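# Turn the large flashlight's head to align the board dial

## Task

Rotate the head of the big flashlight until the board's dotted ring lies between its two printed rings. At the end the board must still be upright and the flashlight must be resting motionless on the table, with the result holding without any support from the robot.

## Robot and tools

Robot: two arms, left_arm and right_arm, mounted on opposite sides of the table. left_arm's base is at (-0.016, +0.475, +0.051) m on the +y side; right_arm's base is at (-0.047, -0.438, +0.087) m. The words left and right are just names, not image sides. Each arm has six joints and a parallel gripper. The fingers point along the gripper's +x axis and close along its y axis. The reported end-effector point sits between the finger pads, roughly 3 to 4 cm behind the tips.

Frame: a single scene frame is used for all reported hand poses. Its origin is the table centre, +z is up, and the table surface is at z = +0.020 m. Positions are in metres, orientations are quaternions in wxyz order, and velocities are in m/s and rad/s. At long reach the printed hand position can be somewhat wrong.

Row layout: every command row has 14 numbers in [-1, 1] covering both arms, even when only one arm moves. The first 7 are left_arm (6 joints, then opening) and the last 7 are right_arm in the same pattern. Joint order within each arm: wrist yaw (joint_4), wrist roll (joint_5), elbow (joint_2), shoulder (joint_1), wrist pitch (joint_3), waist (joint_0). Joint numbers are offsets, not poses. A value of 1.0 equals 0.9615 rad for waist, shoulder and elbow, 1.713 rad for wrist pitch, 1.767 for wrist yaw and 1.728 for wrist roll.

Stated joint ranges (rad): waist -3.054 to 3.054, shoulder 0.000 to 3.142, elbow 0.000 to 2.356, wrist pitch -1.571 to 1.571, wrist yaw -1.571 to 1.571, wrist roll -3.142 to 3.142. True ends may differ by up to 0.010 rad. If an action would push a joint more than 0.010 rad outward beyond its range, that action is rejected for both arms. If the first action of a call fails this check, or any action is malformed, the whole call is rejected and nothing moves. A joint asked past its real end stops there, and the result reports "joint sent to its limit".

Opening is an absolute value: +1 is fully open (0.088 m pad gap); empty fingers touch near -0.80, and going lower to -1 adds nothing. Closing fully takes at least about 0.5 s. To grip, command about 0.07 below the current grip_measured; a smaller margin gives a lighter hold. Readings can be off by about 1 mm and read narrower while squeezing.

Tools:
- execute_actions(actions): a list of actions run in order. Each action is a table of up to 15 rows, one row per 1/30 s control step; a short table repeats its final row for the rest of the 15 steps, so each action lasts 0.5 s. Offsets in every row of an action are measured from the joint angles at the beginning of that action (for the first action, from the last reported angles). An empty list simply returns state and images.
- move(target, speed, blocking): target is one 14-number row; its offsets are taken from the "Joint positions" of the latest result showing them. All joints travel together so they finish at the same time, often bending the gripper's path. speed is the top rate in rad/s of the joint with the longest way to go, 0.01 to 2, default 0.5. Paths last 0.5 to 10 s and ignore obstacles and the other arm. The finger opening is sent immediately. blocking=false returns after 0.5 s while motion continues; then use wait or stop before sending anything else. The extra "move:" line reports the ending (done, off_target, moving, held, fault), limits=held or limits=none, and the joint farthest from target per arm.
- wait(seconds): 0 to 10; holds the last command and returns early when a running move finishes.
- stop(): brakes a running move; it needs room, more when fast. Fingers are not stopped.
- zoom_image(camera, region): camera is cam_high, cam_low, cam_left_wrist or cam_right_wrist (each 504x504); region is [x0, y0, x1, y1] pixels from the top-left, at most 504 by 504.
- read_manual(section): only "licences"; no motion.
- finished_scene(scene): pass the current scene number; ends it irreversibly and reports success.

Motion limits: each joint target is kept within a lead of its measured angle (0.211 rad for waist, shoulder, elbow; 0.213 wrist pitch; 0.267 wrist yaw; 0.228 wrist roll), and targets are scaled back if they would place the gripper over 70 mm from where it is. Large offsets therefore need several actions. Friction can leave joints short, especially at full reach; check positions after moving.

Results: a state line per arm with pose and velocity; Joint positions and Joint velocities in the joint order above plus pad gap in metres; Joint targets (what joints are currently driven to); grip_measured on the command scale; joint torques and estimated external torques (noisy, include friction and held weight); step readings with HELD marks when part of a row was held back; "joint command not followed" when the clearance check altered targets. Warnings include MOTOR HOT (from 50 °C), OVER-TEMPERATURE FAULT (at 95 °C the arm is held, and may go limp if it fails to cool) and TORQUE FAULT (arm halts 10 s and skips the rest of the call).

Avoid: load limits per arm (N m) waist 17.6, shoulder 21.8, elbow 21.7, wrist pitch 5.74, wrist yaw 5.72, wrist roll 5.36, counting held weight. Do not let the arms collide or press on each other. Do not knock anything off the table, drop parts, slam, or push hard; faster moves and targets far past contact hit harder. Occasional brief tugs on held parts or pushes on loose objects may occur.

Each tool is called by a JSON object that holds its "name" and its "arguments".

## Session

{"name": "execute_actions", "arguments": {"actions": []}}

Scene clock: 0.00 s.
left_arm: end_effector_position=(-0.1006, +0.3287, +0.1800) grip_measured=+0.665 end_effector_quat_wxyz=(-0.206, +0.684, -0.164, -0.680) end_effector_velocity=(+0.001, +0.002, +0.001) end_effector_angular_velocity=(-0.001, -0.007, -0.015) | right_arm: end_effector_position=(+0.1724, -0.2025, +0.2229) grip_measured=+0.280 end_effector_quat_wxyz=(+0.435, -0.722, +0.313, +0.437) end_effector_velocity=(-0.005, -0.003, -0.001) end_effector_angular_velocity=(+0.008, +0.039, -0.007)
Joint names: [wrist yaw, wrist roll, elbow, shoulder, wrist pitch, waist]
Joint positions: left_arm=[ 0.009  1.584  0.963  1.222 -1.371 -0.525  0.072] | right_arm=[ 0.406 -1.026  1.249  1.604 -1.035 -0.603  0.053]
Joint velocities: left_arm=[-0.007  0.007 -0.002 -0.007 -0.007 -0.007  0.   ] | right_arm=[-0.037  0.007 -0.002 -0.007 -0.022 -0.007 -0.   ]
Joint torques (N m, as the arm reports them, + toward a larger angle): no reading
External joint torques (N m, as the arm's controller estimates them; a push from outside toward a larger angle lowers the number): no reading
Heat: left arm: hottest shoulder 34 °C (+0.0 °C/min); right arm: hottest shoulder 35 °C (+0.0 °C/min).
Joint targets: left_arm=[0.009 1.584 0.963 1.222 -1.371 -0.525] | right_arm=[0.406 -1.026 1.249 1.604 -1.035 -0.603]
camera_calibration (this result's frames):
cam_left_wrist: T_world_to_cam=[[0.480653, 0.876853, -0.0100507, -0.226417], [0.816474, -0.443315, 0.369923, 0.187432], [0.319912, -0.18601, -0.929008, 0.335743], [0, 0, 0, 1]] pos_world=[-0.151614, 0.344078, 0.240296]
cam_right_wrist: T_world_to_cam=[[0.806169, 0.452964, 0.380677, -0.126153], [0.215388, -0.823897, 0.524215, -0.28796], [0.55109, -0.340613, -0.761763, 0.0822154], [0, 0, 0, 1]] pos_world=[0.118416, -0.152103, 0.261605]

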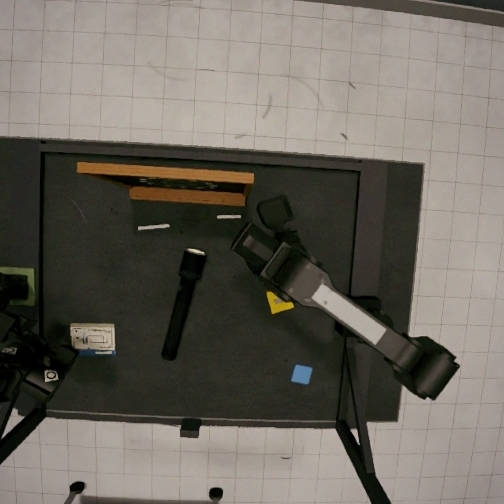

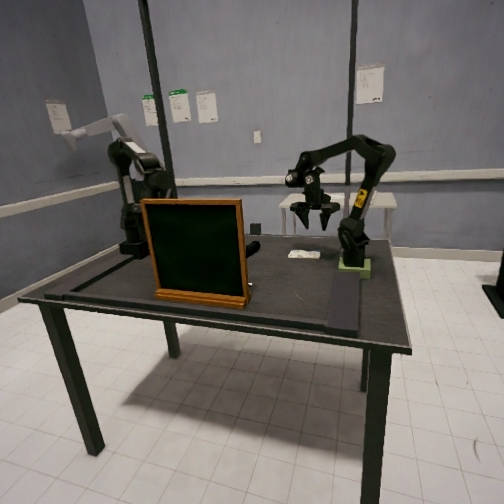

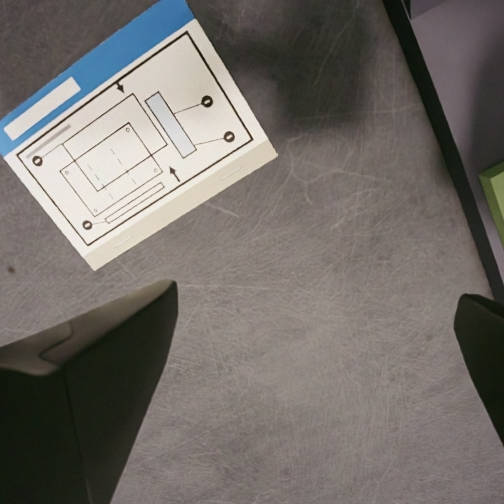

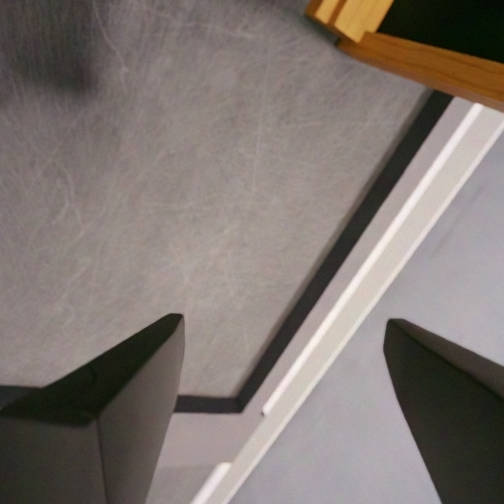

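{"name": "zoom_image", "arguments": {"camera": "cam_high", "region": [120, 160, 260, 200]}}

{"name": "zoom_image", "arguments": {"camera": "cam_high", "region": [120, 230, 260, 370]}}

Region (120, 160, 260, 200) of cam_high's 504x504 image, scaled by 3.600, with more detail than that image has; it fills the top 144 rows of this view, and the rest is white.

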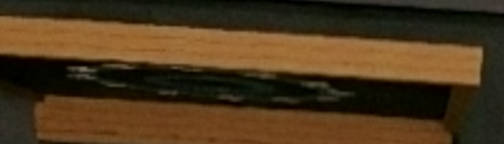

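Region (120, 230, 260, 370) of cam_high's 504x504 image, scaled by 3.600, with more detail than that image has.

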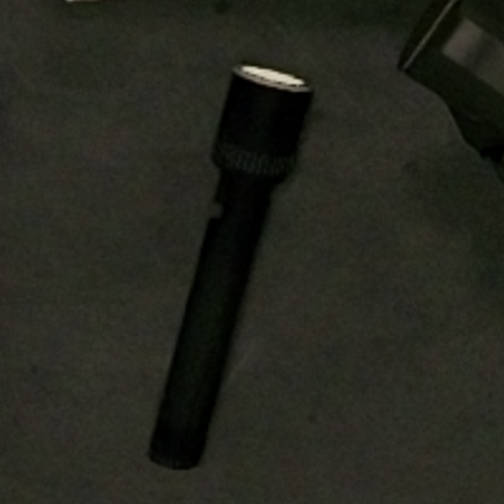

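{"name": "move", "arguments": {"target": [0,-0.055,0.75,0.4,0,0.227,1,-0.23,0.752,0.513,0.2,0.034,0.367,1], "speed": 1}}

{"name": "move", "arguments": {"target": [0,0,0.56,0.78,-0.035,0,1,0,0.752,0,0.39,0,0,1], "speed": 1}}

Scene clock: 15.30 s.
left_arm: end_effector_position=(-0.1137, +0.1641, +0.2872) grip_measured=+0.981 end_effector_quat_wxyz=(+0.017, +0.674, -0.174, -0.717) end_effector_velocity=(+0.002, +0.002, -0.000) end_effector_angular_velocity=(+0.006, -0.007, +0.011) | right_arm: end_effector_position=(+0.0455, -0.0135, +0.3069) grip_measured=+0.993 end_effector_quat_wxyz=(+0.712, -0.218, +0.454, +0.488) end_effector_velocity=(-0.005, -0.002, +0.001) end_effector_angular_velocity=(+0.001, +0.015, +0.020)
Joint names: [wrist yaw, wrist roll, elbow, shoulder, wrist pitch, waist]
Joint positions: left_arm=[ 0.009  1.493  1.674  1.596 -1.371 -0.31   0.087] | right_arm=[ 0.003  0.267  1.726  1.783 -0.98  -0.253  0.088]
Joint velocities: left_arm=[-0.007 -0.007 -0.002 -0.002 -0.007  0.002  0.   ] | right_arm=[-0.022 -0.007 -0.002 -0.007 -0.007  0.002 -0.   ]
Joint torques (N m, as the arm reports them, + toward a larger angle): left_arm=[ 0.07 -0.13  8.69 -5.18  0.55  0.33] | right_arm=[-0.06  0.19  7.27 -7.33  1.55  0.32]
External joint torques (N m, as the arm's controller estimates them; a push from outside toward a larger angle lowers the number): left_arm=[ 0.01 -0.12  2.65  1.07 -0.24  0.34] | right_arm=[-0.07  0.19  1.    0.49  0.4   0.27]
Heat: left arm: hottest elbow 35 °C (+3.9 °C/min); right arm: hottest shoulder 36 °C (+3.9 °C/min).
Joint targets: left_arm=[0.009 1.489 1.685 1.606 -1.371 -0.307] | right_arm=[0.000 0.274 1.743 1.796 -0.977 -0.250]
move: off_target (right_arm); limits=none; left_arm: farthest joint: the shoulder, 0.010 radians from its target (0.385 radians at the start); right_arm: farthest joint: the elbow, 0.016 radians from its target (0.493 radians at the start)
camera_calibration (this result's frames):
cam_left_wrist: T_world_to_cam=[[0.175955, 0.925074, -0.336569, -0.0234647], [0.945145, -0.0631711, 0.320486, 0.0519879], [0.275211, -0.374497, -0.885444, 0.422246], [0, 0, 0, 1]] pos_world=[-0.161214, 0.183121, 0.349316]
cam_right_wrist: T_world_to_cam=[[0.901631, -0.423568, -0.0874744, -0.0140108], [-0.432497, -0.881615, -0.188948, 0.0985923], [0.00291378, 0.208194, -0.978083, 0.379264], [0, 0, 0, 1]] pos_world=[0.0541683, 0.00202533, 0.388355]

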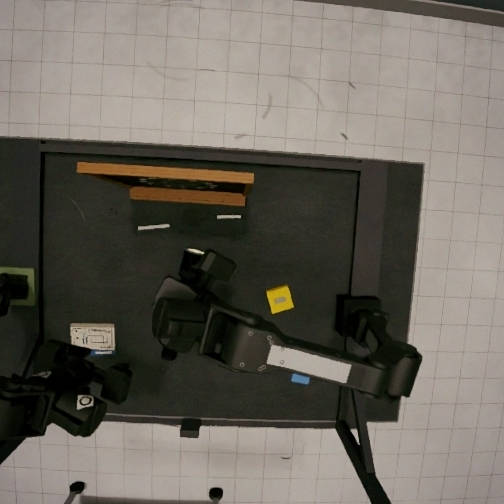

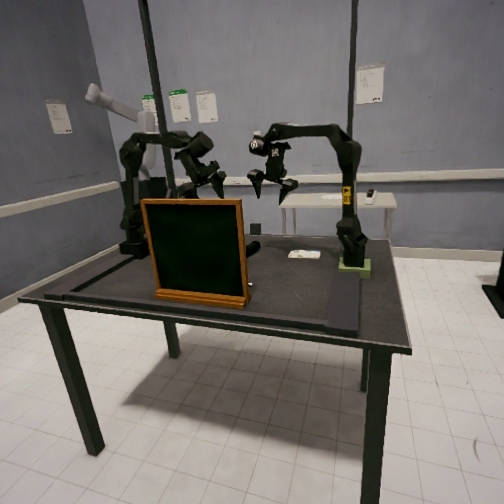

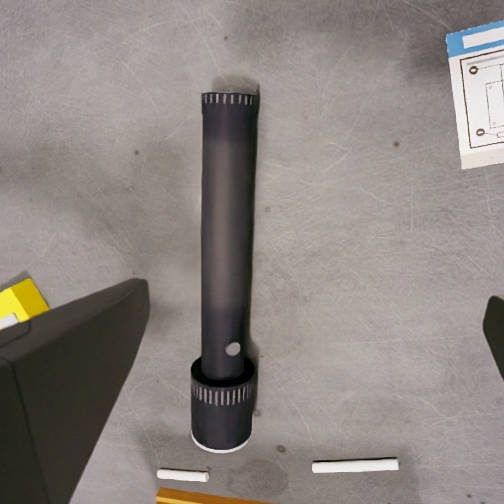

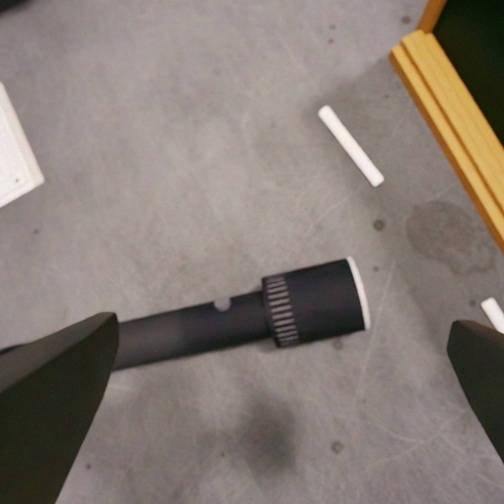

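Scene clock: 17.37 s.
left_arm: end_effector_position=(-0.1521, +0.0404, +0.1558) grip_measured=+0.981 end_effector_quat_wxyz=(-0.074, +0.699, -0.083, -0.707) end_effector_velocity=(-0.001, +0.006, -0.002) end_effector_angular_velocity=(+0.028, -0.001, +0.019) | right_arm: end_effector_position=(+0.0486, +0.0006, +0.1534) grip_measured=+0.994 end_effector_quat_wxyz=(+0.709, +0.133, +0.693, -0.010) end_effector_velocity=(+0.002, -0.001, +0.004) end_effector_angular_velocity=(+0.001, -0.006, -0.011)
Joint names: [wrist yaw, wrist roll, elbow, shoulder, wrist pitch, waist]
Joint positions: left_arm=[ 0.009  1.493  2.202  2.331 -1.428 -0.31   0.087] | right_arm=[ 0.003  1.56   1.726  2.142 -0.98  -0.253  0.088]
Joint velocities: left_arm=[ 0.007 -0.022 -0.002  0.002 -0.022 -0.002 -0.   ] | right_arm=[ 0.007  0.007  0.002 -0.007 -0.007 -0.002 -0.   ]
Joint torques (N m, as the arm reports them, + toward a larger angle): left_arm=[ 0.07 -0.01  8.37 -9.05 -0.17 -0.09] | right_arm=[ 0.03  0.14  4.99 -9.03  0.68  0.03]
External joint torques (N m, as the arm's controller estimates them; a push from outside toward a larger angle lowers the number): left_arm=[ 0.    0.    2.63  2.03 -0.47 -0.06] | right_arm=[-0.02  0.14 -0.73  0.67  0.11 -0.02]
Heat: left arm: hottest elbow 35 °C (+3.5 °C/min); right arm: hottest shoulder 36 °C (+3.5 °C/min).
Joint targets: left_arm=[0.009 1.493 2.212 2.346 -1.431 -0.310] | right_arm=[0.003 1.567 1.726 2.158 -0.980 -0.253]
move: off_target (left_arm, right_arm); limits=none; left_arm: farthest joint: the shoulder, 0.015 radians from its target (0.750 radians at the start); right_arm: farthest joint: the shoulder, 0.016 radians from its target (0.375 radians at the start)
camera_calibration (this result's frames):
cam_left_wrist: T_world_to_cam=[[0.192328, 0.977907, -0.0818952, 0.0142376], [0.918266, -0.149906, 0.36649, 0.114788], [0.346117, -0.145688, -0.926811, 0.278072], [0, 0, 0, 1]] pos_world=[-0.204389, 0.0437961, 0.216817]
cam_right_wrist: T_world_to_cam=[[-0.171862, -0.97532, -0.138614, 0.036139], [-0.942314, 0.121731, 0.31181, 0.0307411], [-0.287241, 0.184206, -0.939979, 0.234522], [0, 0, 0, 1]] pos_world=[0.102543, -0.0116954, 0.21587]

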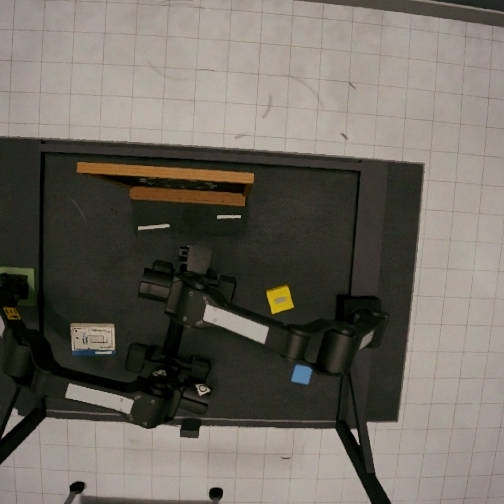

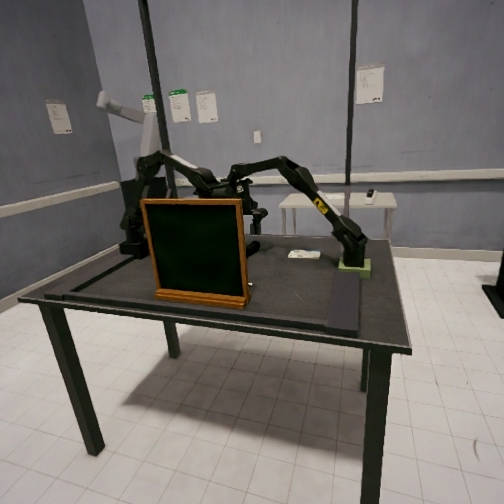

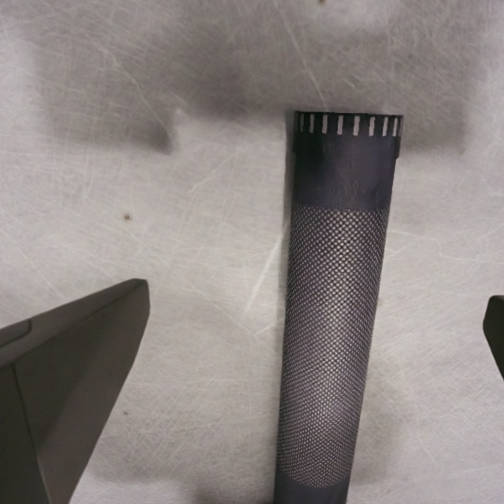

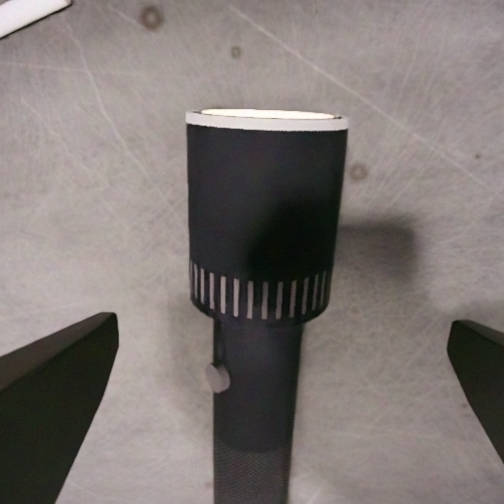

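{"name": "move", "arguments": {"target": [0,0,-0.395,-0.015,0.196,0,1,0,0,-0.096,0.148,0.131,0,1], "speed": 0.35}}

Scene clock: 27.37 s.
left_arm: end_effector_position=(-0.1487, +0.0514, +0.0711) grip_measured=+0.981 end_effector_quat_wxyz=(-0.079, +0.700, -0.078, -0.706) end_effector_velocity=(+0.000, +0.000, -0.001) end_effector_angular_velocity=(-0.005, -0.006, -0.010) | right_arm: end_effector_position=(+0.0518, +0.0154, +0.0835) grip_measured=+0.994 end_effector_quat_wxyz=(+0.709, +0.137, +0.692, -0.006) end_effector_velocity=(+0.001, +0.003, +0.004) end_effector_angular_velocity=(+0.017, -0.001, +0.021)
Joint names: [wrist yaw, wrist roll, elbow, shoulder, wrist pitch, waist]
Joint positions: left_arm=[ 0.009  1.493  1.84   2.316 -1.095 -0.31   0.087] | right_arm=[ 0.003  1.561  1.644  2.269 -0.758 -0.253  0.088]
Joint velocities: left_arm=[-0.007  0.007 -0.007 -0.002  0.007 -0.002  0.   ] | right_arm=[-0.007 -0.022  0.002 -0.007  0.007 -0.002  0.   ]
Joint torques (N m, as the arm reports them, + toward a larger angle): left_arm=[  0.05   0.     4.52 -10.65   0.17  -0.02] | right_arm=[ 0.03  0.    3.56 -9.58  0.85  0.02]
External joint torques (N m, as the arm's controller estimates them; a push from outside toward a larger angle lowers the number): left_arm=[-0.01  0.   -1.16  0.35 -0.11 -0.1 ] | right_arm=[-0.03  0.01 -2.01  0.66  0.21  0.02]
Heat: left arm: hottest shoulder 38 °C (+8.8 °C/min); right arm: hottest shoulder 38 °C (+6.6 °C/min).
Joint targets: left_arm=[0.009 1.493 1.823 2.316 -1.092 -0.310] | right_arm=[0.003 1.561 1.634 2.285 -0.755 -0.253]
move: off_target (left_arm, right_arm); limits=none; left_arm: farthest joint: the elbow, 0.018 radians from its target (0.380 radians at the start); right_arm: farthest joint: the shoulder, 0.015 radians from its target (0.142 radians at the start)
camera_calibration (this result's frames):
cam_left_wrist: T_world_to_cam=[[0.192671, 0.979015, -0.0663859, -0.00525782], [0.916565, -0.155396, 0.368457, 0.144239], [0.350409, -0.131838, -0.927271, 0.199938], [0, 0, 0, 1]] pos_world=[-0.201252, 0.0539212, 0.131901]
cam_right_wrist: T_world_to_cam=[[-0.171851, -0.973472, -0.151065, 0.0424101], [-0.943078, 0.118249, 0.310839, 0.0539475], [-0.284729, 0.195884, -0.938381, 0.166513], [0, 0, 0, 1]] pos_world=[0.105576, 0.00228875, 0.14589]

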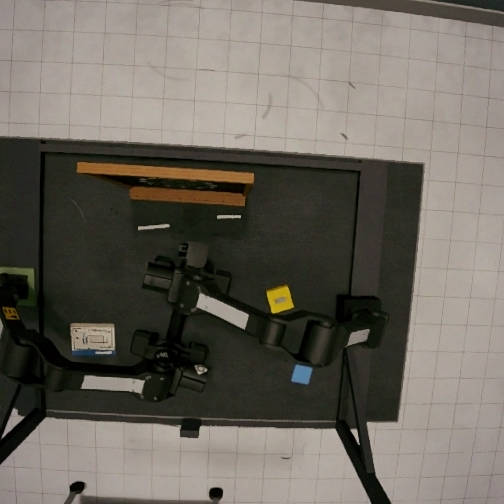

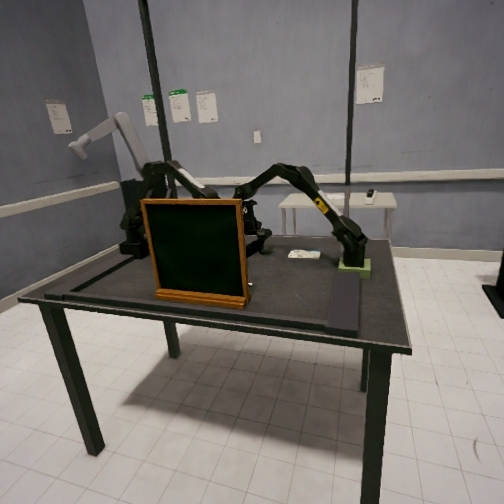

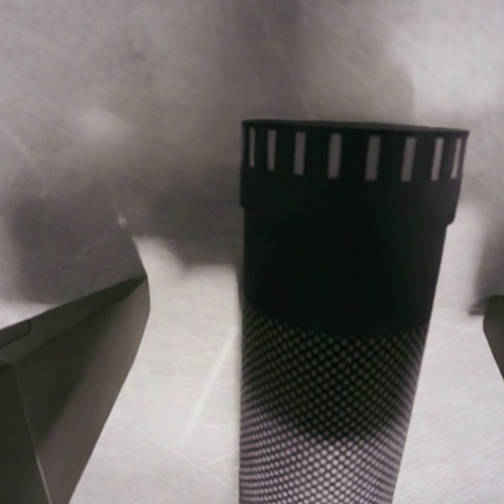

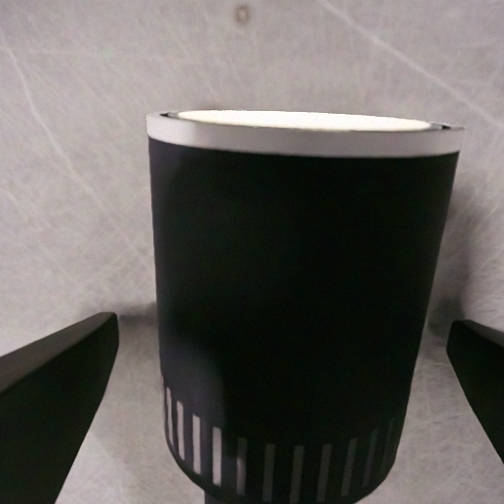

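{"name": "move", "arguments": {"target": [0,0,0,0,-0.017,0,1,0,0,-0.525,-0.203,0.365,0,0.85], "speed": 0.6}}

{"name": "execute_actions", "arguments": {"actions": [[[0,0,0,0,0,0,-0.2,0,0,0,0,0,0,0.2]],[[0,0,0,0,0,0,-0.2,0,0,0,0,0,0,0.2]]]}}

Scene clock: 31.77 s.
left_arm: end_effector_position=(-0.1473, +0.0559, +0.0715) grip_measured=+0.981 end_effector_quat_wxyz=(-0.086, +0.701, -0.070, -0.704) end_effector_velocity=(+0.004, +0.004, +0.001) end_effector_angular_velocity=(+0.015, -0.028, +0.004) | right_arm: end_effector_position=(+0.0499, +0.0068, +0.0793) grip_measured=+0.852 end_effector_quat_wxyz=(+0.700, +0.255, +0.657, +0.116) end_effector_velocity=(+0.000, +0.001, +0.001) end_effector_angular_velocity=(+0.008, +0.001, +0.008)
Joint names: [wrist yaw, wrist roll, elbow, shoulder, wrist pitch, waist]
Joint positions: left_arm=[ 0.009  1.493  1.84   2.315 -1.117 -0.31   0.087] | right_arm=[ 0.003  1.561  1.162  2.067 -0.132 -0.253  0.081]
Joint velocities: left_arm=[-0.022 -0.007 -0.002 -0.002 -0.022 -0.002 -0.   ] | right_arm=[-0.007 -0.007 -0.002 -0.002  0.007 -0.002 -0.   ]
Joint torques (N m, as the arm reports them, + toward a larger angle): left_arm=[  0.06  -0.04   6.8  -10.4   -0.6   -0.16] | right_arm=[ 0.03 -0.01  2.08 -9.04  1.14  0.02]
External joint torques (N m, as the arm's controller estimates them; a push from outside toward a larger angle lowers the number): left_arm=[-0.01 -0.05  1.16  0.56 -0.85 -0.17] | right_arm=[-0.02  0.01 -3.14 -0.37  0.03  0.03]
Heat: left arm: hottest shoulder 40 °C (+11.3 °C/min); right arm: hottest shoulder 39 °C (+7.6 °C/min).
Joint targets: left_arm=[0.009 1.493 1.840 2.316 -1.124 -0.310] | right_arm=[0.003 1.561 1.139 2.074 -0.133 -0.253]
move: off_target (right_arm); limits=none; left_arm: farthest joint: the wrist pitch, 0.008 radians from its target (0.029 radians at the start); right_arm: farthest joint: the elbow, 0.023 radians from its target (0.505 radians at the start)
camera_calibration (this result's frames):
cam_left_wrist: T_world_to_cam=[[0.193014, 0.98012, -0.0459348, -0.0113375], [0.914311, -0.162671, 0.37091, 0.143402], [0.356064, -0.113589, -0.927532, 0.200283], [0, 0, 0, 1]] pos_world=[-0.200239, 0.0571895, 0.132059]
cam_right_wrist: T_world_to_cam=[[-0.148497, -0.865655, -0.478111, 0.0571508], [-0.964404, 0.0197964, 0.263692, 0.0599599], [-0.218802, 0.50025, -0.83778, 0.150468], [0, 0, 0, 1]] pos_world=[0.0992349, -0.0269858, 0.137573]

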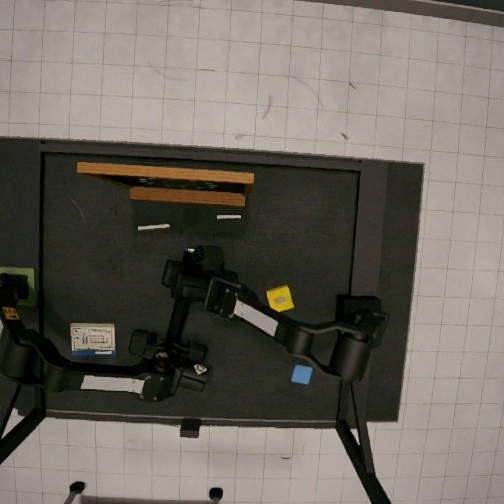

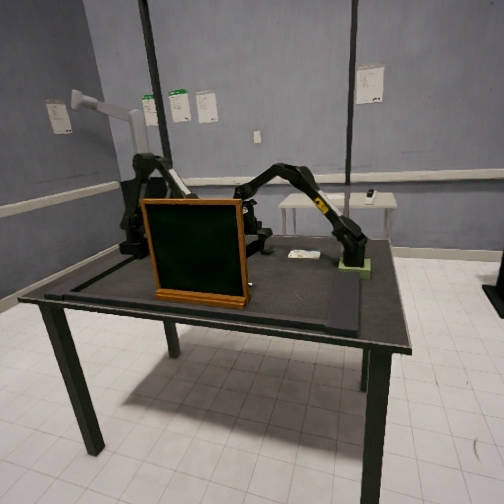

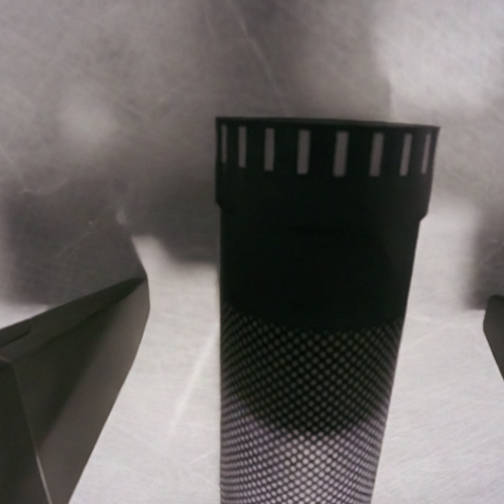

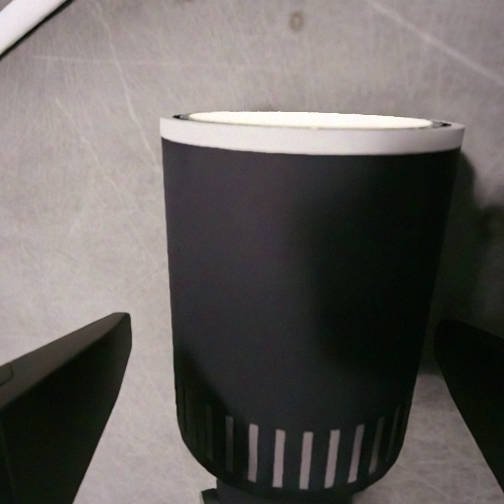

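Scene clock: 32.77 s.
left_arm: end_effector_position=(-0.1477, +0.0546, +0.0715) grip_measured=-0.097 end_effector_quat_wxyz=(-0.085, +0.700, -0.074, -0.705) end_effector_velocity=(-0.002, +0.002, -0.000) end_effector_angular_velocity=(+0.009, +0.005, +0.005) | right_arm: end_effector_position=(+0.0501, +0.0073, +0.0799) grip_measured=+0.317 end_effector_quat_wxyz=(+0.700, +0.258, +0.656, +0.115) end_effector_velocity=(-0.003, -0.003, -0.002) end_effector_angular_velocity=(-0.011, +0.005, +0.012)
Joint names: [wrist yaw, wrist roll, elbow, shoulder, wrist pitch, waist]
Joint positions: left_arm=[ 0.009  1.495  1.84   2.315 -1.11  -0.31   0.034] | right_arm=[ 0.003  1.566  1.162  2.066 -0.13  -0.253  0.055]
Joint velocities: left_arm=[ 0.007 -0.007  0.002  0.002 -0.007 -0.002 -0.   ] | right_arm=[-0.007 -0.007 -0.007 -0.002 -0.007  0.002  0.   ]
Joint torques (N m, as the arm reports them, + toward a larger angle): left_arm=[  0.07  -0.06   6.87 -10.57  -0.05  -0.17] | right_arm=[ 0.02 -0.04  4.42 -9.94  1.27  0.01]
External joint torques (N m, as the arm's controller estimates them; a push from outside toward a larger angle lowers the number): left_arm=[ 0.   -0.06  1.21  0.39 -0.31 -0.14] | right_arm=[-0.02 -0.01 -0.77 -1.3   0.17  0.  ]
External joint torques at the end of the 1st action: left_arm=[ 0.   -0.03  1.22  0.64 -0.74 -0.07] | right_arm=[-0.05 -0.09 -0.8  -1.18  0.05 -0.04]
Heat: left arm: hottest shoulder 40 °C (+11.0 °C/min); right arm: hottest shoulder 39 °C (+7.3 °C/min).
Joint targets: left_arm=[0.009 1.495 1.840 2.315 -1.111 -0.310] | right_arm=[0.003 1.565 1.162 2.066 -0.130 -0.253]
Step readings (joint positions; steps 1 to 15: 1st action; 16 to 30: 2nd action):
0: left_arm=[0.009 1.493 1.840 2.315 -1.117 -0.310] | right_arm=[0.003 1.561 1.162 2.067 -0.132 -0.253]
1: left_arm=[0.009 1.493 1.840 2.315 -1.117 -0.310] | right_arm=[0.003 1.561 1.162 2.066 -0.132 -0.253]
2: left_arm=[0.009 1.493 1.840 2.315 -1.117 -0.310] | right_arm=[0.003 1.561 1.162 2.066 -0.132 -0.253]
4: left_arm=[0.009 1.493 1.840 2.315 -1.117 -0.310] | right_arm=[0.003 1.561 1.162 2.066 -0.132 -0.253]
8: left_arm=[0.009 1.493 1.840 2.315 -1.117 -0.310] | right_arm=[0.003 1.561 1.162 2.066 -0.131 -0.253]
15: left_arm=[0.009 1.495 1.840 2.315 -1.111 -0.310] | right_arm=[0.003 1.565 1.162 2.066 -0.130 -0.253]
16: left_arm=[0.009 1.495 1.840 2.315 -1.111 -0.310] | right_arm=[0.003 1.565 1.162 2.066 -0.130 -0.253]
17: left_arm=[0.009 1.495 1.840 2.315 -1.111 -0.310] | right_arm=[0.003 1.565 1.162 2.066 -0.130 -0.253]
19: left_arm=[0.009 1.495 1.840 2.315 -1.110 -0.310] | right_arm=[0.003 1.565 1.162 2.066 -0.130 -0.253]
23: left_arm=[0.009 1.495 1.840 2.315 -1.110 -0.310] | right_arm=[0.003 1.566 1.162 2.066 -0.130 -0.253]
30: Joint positions above
camera_calibration (this result's frames):
cam_left_wrist: T_world_to_cam=[[0.195538, 0.979316, -0.0520168, -0.00916435], [0.914565, -0.162949, 0.370159, 0.143671], [0.354027, -0.119953, -0.927511, 0.200301], [0, 0, 0, 1]] pos_world=[-0.200516, 0.0564125, 0.132124]
cam_right_wrist: T_world_to_cam=[[-0.153073, -0.863321, -0.480879, 0.058314], [-0.96391, 0.0231786, 0.265219, 0.0597829], [-0.217823, 0.504122, -0.835712, 0.150509], [0, 0, 0, 1]] pos_world=[0.0993359, -0.0269169, 0.137969]

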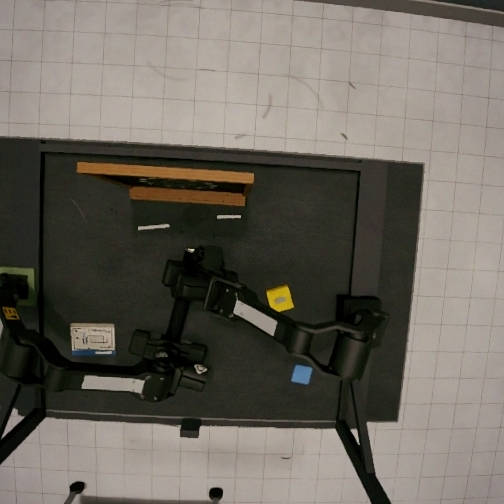

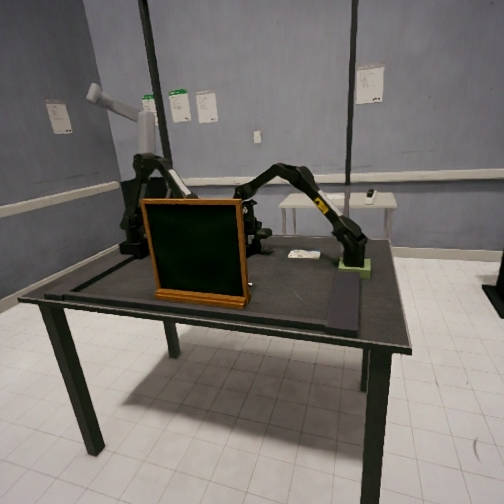

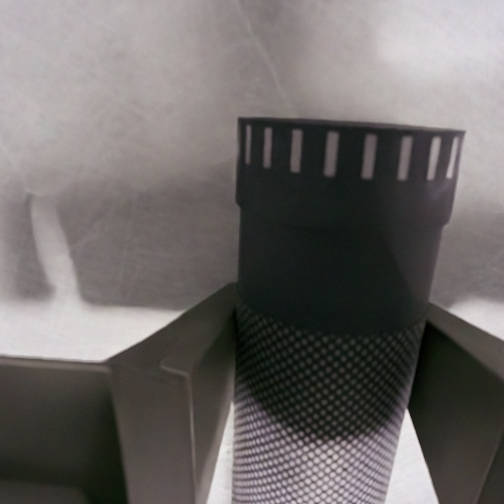

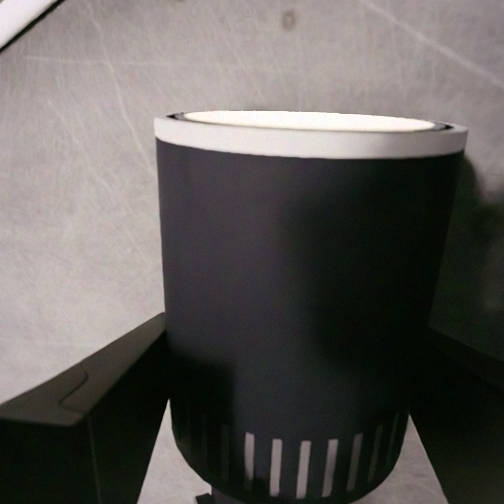

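{"name": "move", "arguments": {"target": [0,0,0,0,0,0,-0.2,0,0,0.885,0.435,-0.589,0,0.2], "speed": 0.5}}

{"name": "zoom_image", "arguments": {"camera": "cam_high", "region": [120, 160, 260, 200]}}

Scene clock: 39.93 s.
left_arm: end_effector_position=(-0.1482, +0.0534, +0.0715) grip_measured=-0.101 end_effector_quat_wxyz=(-0.082, +0.700, -0.074, -0.706) end_effector_velocity=(+0.005, +0.002, -0.001) end_effector_angular_velocity=(+0.001, -0.039, +0.005) | right_arm: end_effector_position=(+0.0533, +0.0221, +0.0848) grip_measured=+0.317 end_effector_quat_wxyz=(+0.704, +0.073, +0.702, -0.075) end_effector_velocity=(-0.001, -0.005, +0.001) end_effector_angular_velocity=(-0.020, +0.012, +0.020)
Joint names: [wrist yaw, wrist roll, elbow, shoulder, wrist pitch, waist]
Joint positions: left_arm=[ 0.01   1.492  1.84   2.315 -1.104 -0.31   0.034] | right_arm=[ 0.003  1.567  2.01   2.462 -1.122 -0.253  0.055]
Joint velocities: left_arm=[-0.037 -0.007 -0.007 -0.002 -0.007 -0.002 -0.   ] | right_arm=[-0.007 -0.022 -0.002 -0.002 -0.022 -0.002 -0.   ]
Joint torques (N m, as the arm reports them, + toward a larger angle): left_arm=[  0.02   0.11   7.03 -10.45  -0.45  -0.03] | right_arm=[ 0.03 -0.03  4.96 -9.83 -0.98  0.04]
External joint torques (N m, as the arm's controller estimates them; a push from outside toward a larger angle lowers the number): left_arm=[-0.04  0.11  1.39  0.52 -0.71 -0.06] | right_arm=[-0.02 -0.03 -0.35  1.11 -1.23  0.04]
Heat: left arm: hottest shoulder 43 °C (+13.5 °C/min); right arm: hottest shoulder 40 °C (+7.5 °C/min).
Joint targets: left_arm=[0.009 1.495 1.840 2.315 -1.110 -0.309] | right_arm=[0.003 1.566 2.013 2.484 -1.139 -0.253]
move: off_target (right_arm); limits=none; left_arm: farthest joint: the wrist pitch, 0.006 radians from its target (0.000 radians at the start); right_arm: farthest joint: the shoulder, 0.022 radians from its target (0.418 radians at the start)
camera_calibration (this result's frames):
cam_left_wrist: T_world_to_cam=[[0.191632, 0.979756, -0.0579252, -0.00804028], [0.916229, -0.157424, 0.368432, 0.144063], [0.351854, -0.123676, -0.927848, 0.20024], [0, 0, 0, 1]] pos_world=[-0.200909, 0.0553215, 0.132249]
cam_right_wrist: T_world_to_cam=[[-0.18051, -0.982787, 0.0393185, 0.0339973], [-0.929212, 0.183503, 0.320767, 0.051134], [-0.32246, 0.0213663, -0.946342, 0.173456], [0, 0, 0, 1]] pos_world=[0.109584, 0.0203228, 0.14641]

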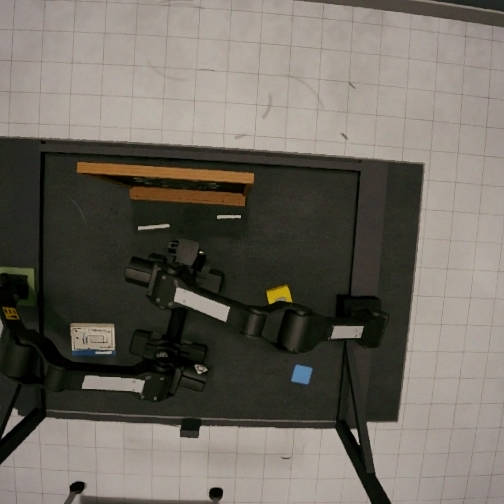

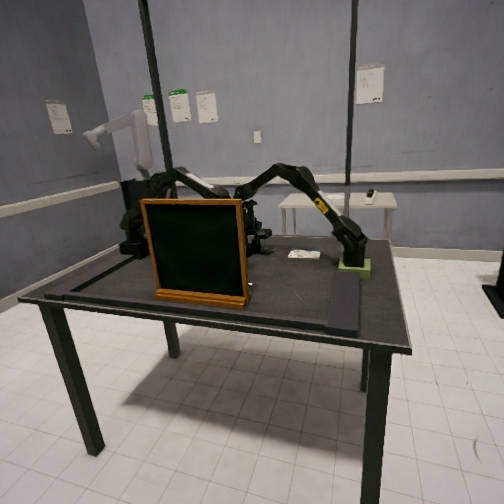

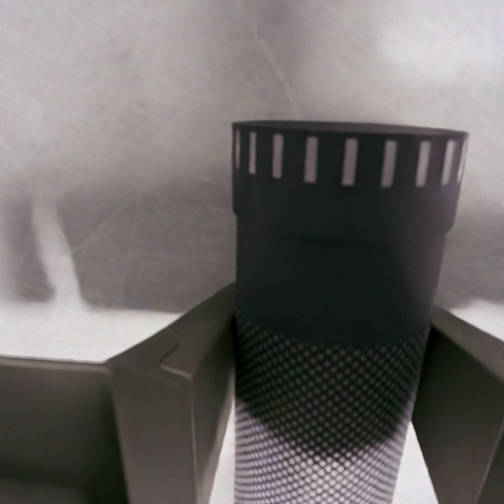

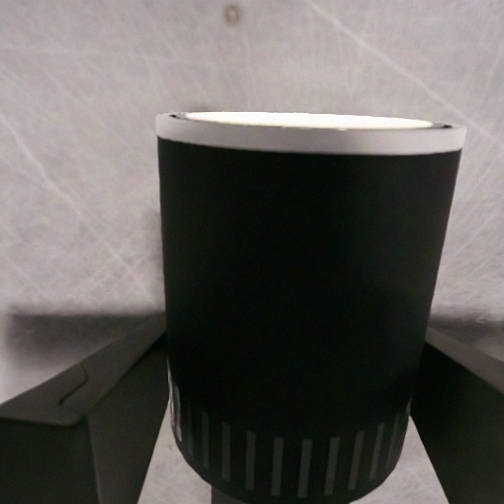

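Region (120, 160, 260, 200) of cam_high's 504x504 image, scaled by 3.600, with more detail than that image has; it fills the top 144 rows of this view, and the rest is white.

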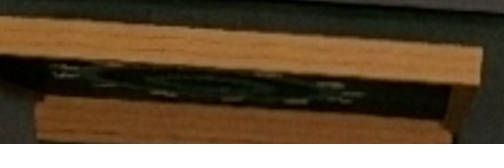

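{"name": "move", "arguments": {"target": [0,0,0,0,0,0,-0.2,0,0,-0.89,-0.41,0.585,0,0.2], "speed": 0.5}}

{"name": "zoom_image", "arguments": {"camera": "cam_high", "region": [140, 165, 230, 200]}}

Scene clock: 45.40 s.
left_arm: end_effector_position=(-0.1479, +0.0554, +0.0715) grip_measured=-0.101 end_effector_quat_wxyz=(-0.085, +0.700, -0.070, -0.706) end_effector_velocity=(+0.003, +0.001, +0.000) end_effector_angular_velocity=(+0.001, -0.024, +0.019) | right_arm: end_effector_position=(+0.0510, +0.0117, +0.0791) grip_measured=+0.317 end_effector_quat_wxyz=(+0.700, +0.259, +0.655, +0.121) end_effector_velocity=(+0.001, -0.005, -0.002) end_effector_angular_velocity=(-0.021, +0.007, +0.003)
Joint names: [wrist yaw, wrist roll, elbow, shoulder, wrist pitch, waist]
Joint positions: left_arm=[ 0.012  1.49   1.84   2.315 -1.113 -0.31   0.034] | right_arm=[ 0.003  1.559  1.173  2.079 -0.117 -0.253  0.055]
Joint velocities: left_arm=[-0.022 -0.022 -0.002 -0.002 -0.007 -0.002 -0.   ] | right_arm=[-0.007 -0.007 -0.002 -0.002 -0.022 -0.007 -0.   ]
Joint torques (N m, as the arm reports them, + toward a larger angle): left_arm=[  0.06   0.01   6.76 -10.51   0.62  -0.05] | right_arm=[  0.04   0.2    2.66 -11.35   1.14   0.02]
External joint torques (N m, as the arm's controller estimates them; a push from outside toward a larger angle lowers the number): left_arm=[-0.01  0.01  1.09  0.49  0.36 -0.05] | right_arm=[-0.02  0.23 -2.58 -2.59  0.02  0.12]
Heat: left arm: hottest shoulder 44 °C (+13.2 °C/min); right arm: hottest shoulder 40 °C (+6.6 °C/min).
Joint targets: left_arm=[0.011 1.492 1.840 2.315 -1.104 -0.310] | right_arm=[0.003 1.567 1.154 2.068 -0.120 -0.253]
move: off_target (right_arm); limits=none; left_arm: farthest joint: the wrist pitch, 0.009 radians from its target (0.000 radians at the start); right_arm: farthest joint: the elbow, 0.019 radians from its target (0.856 radians at the start)
camera_calibration (this result's frames):
cam_left_wrist: T_world_to_cam=[[0.190533, 0.980476, -0.0486198, -0.0109197], [0.916081, -0.159782, 0.367785, 0.14423], [0.352836, -0.114615, -0.928639, 0.200103], [0, 0, 0, 1]] pos_world=[-0.200649, 0.0566866, 0.132247]
cam_right_wrist: T_world_to_cam=[[-0.145255, -0.859683, -0.48974, 0.0621628], [-0.965424, 0.0148564, 0.260262, 0.0613356], [-0.216467, 0.510611, -0.832117, 0.147351], [0, 0, 0, 1]] pos_world=[0.100141, -0.02271, 0.137094]

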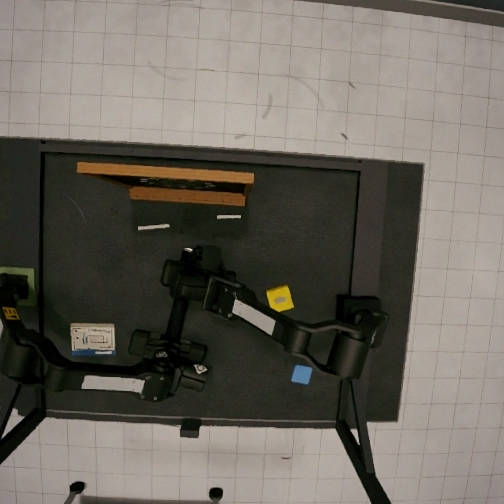

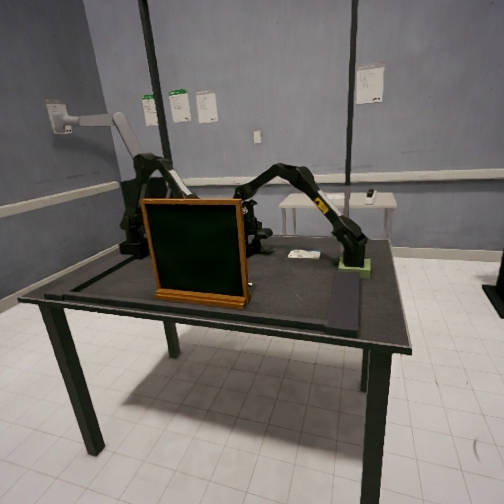

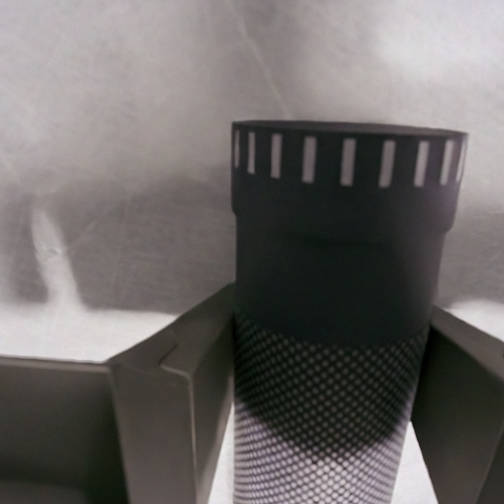

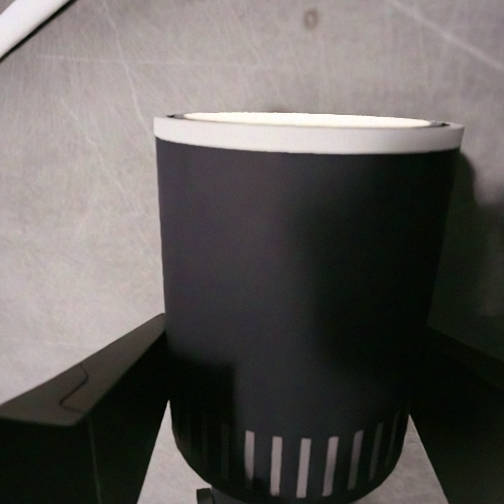

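Region (140, 165, 230, 200) of cam_high's 504x504 image, scaled by 5.600, with more detail than that image has.

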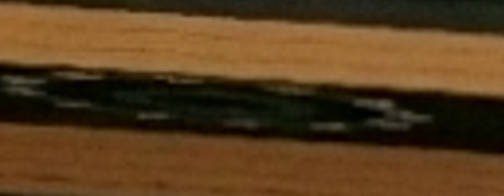

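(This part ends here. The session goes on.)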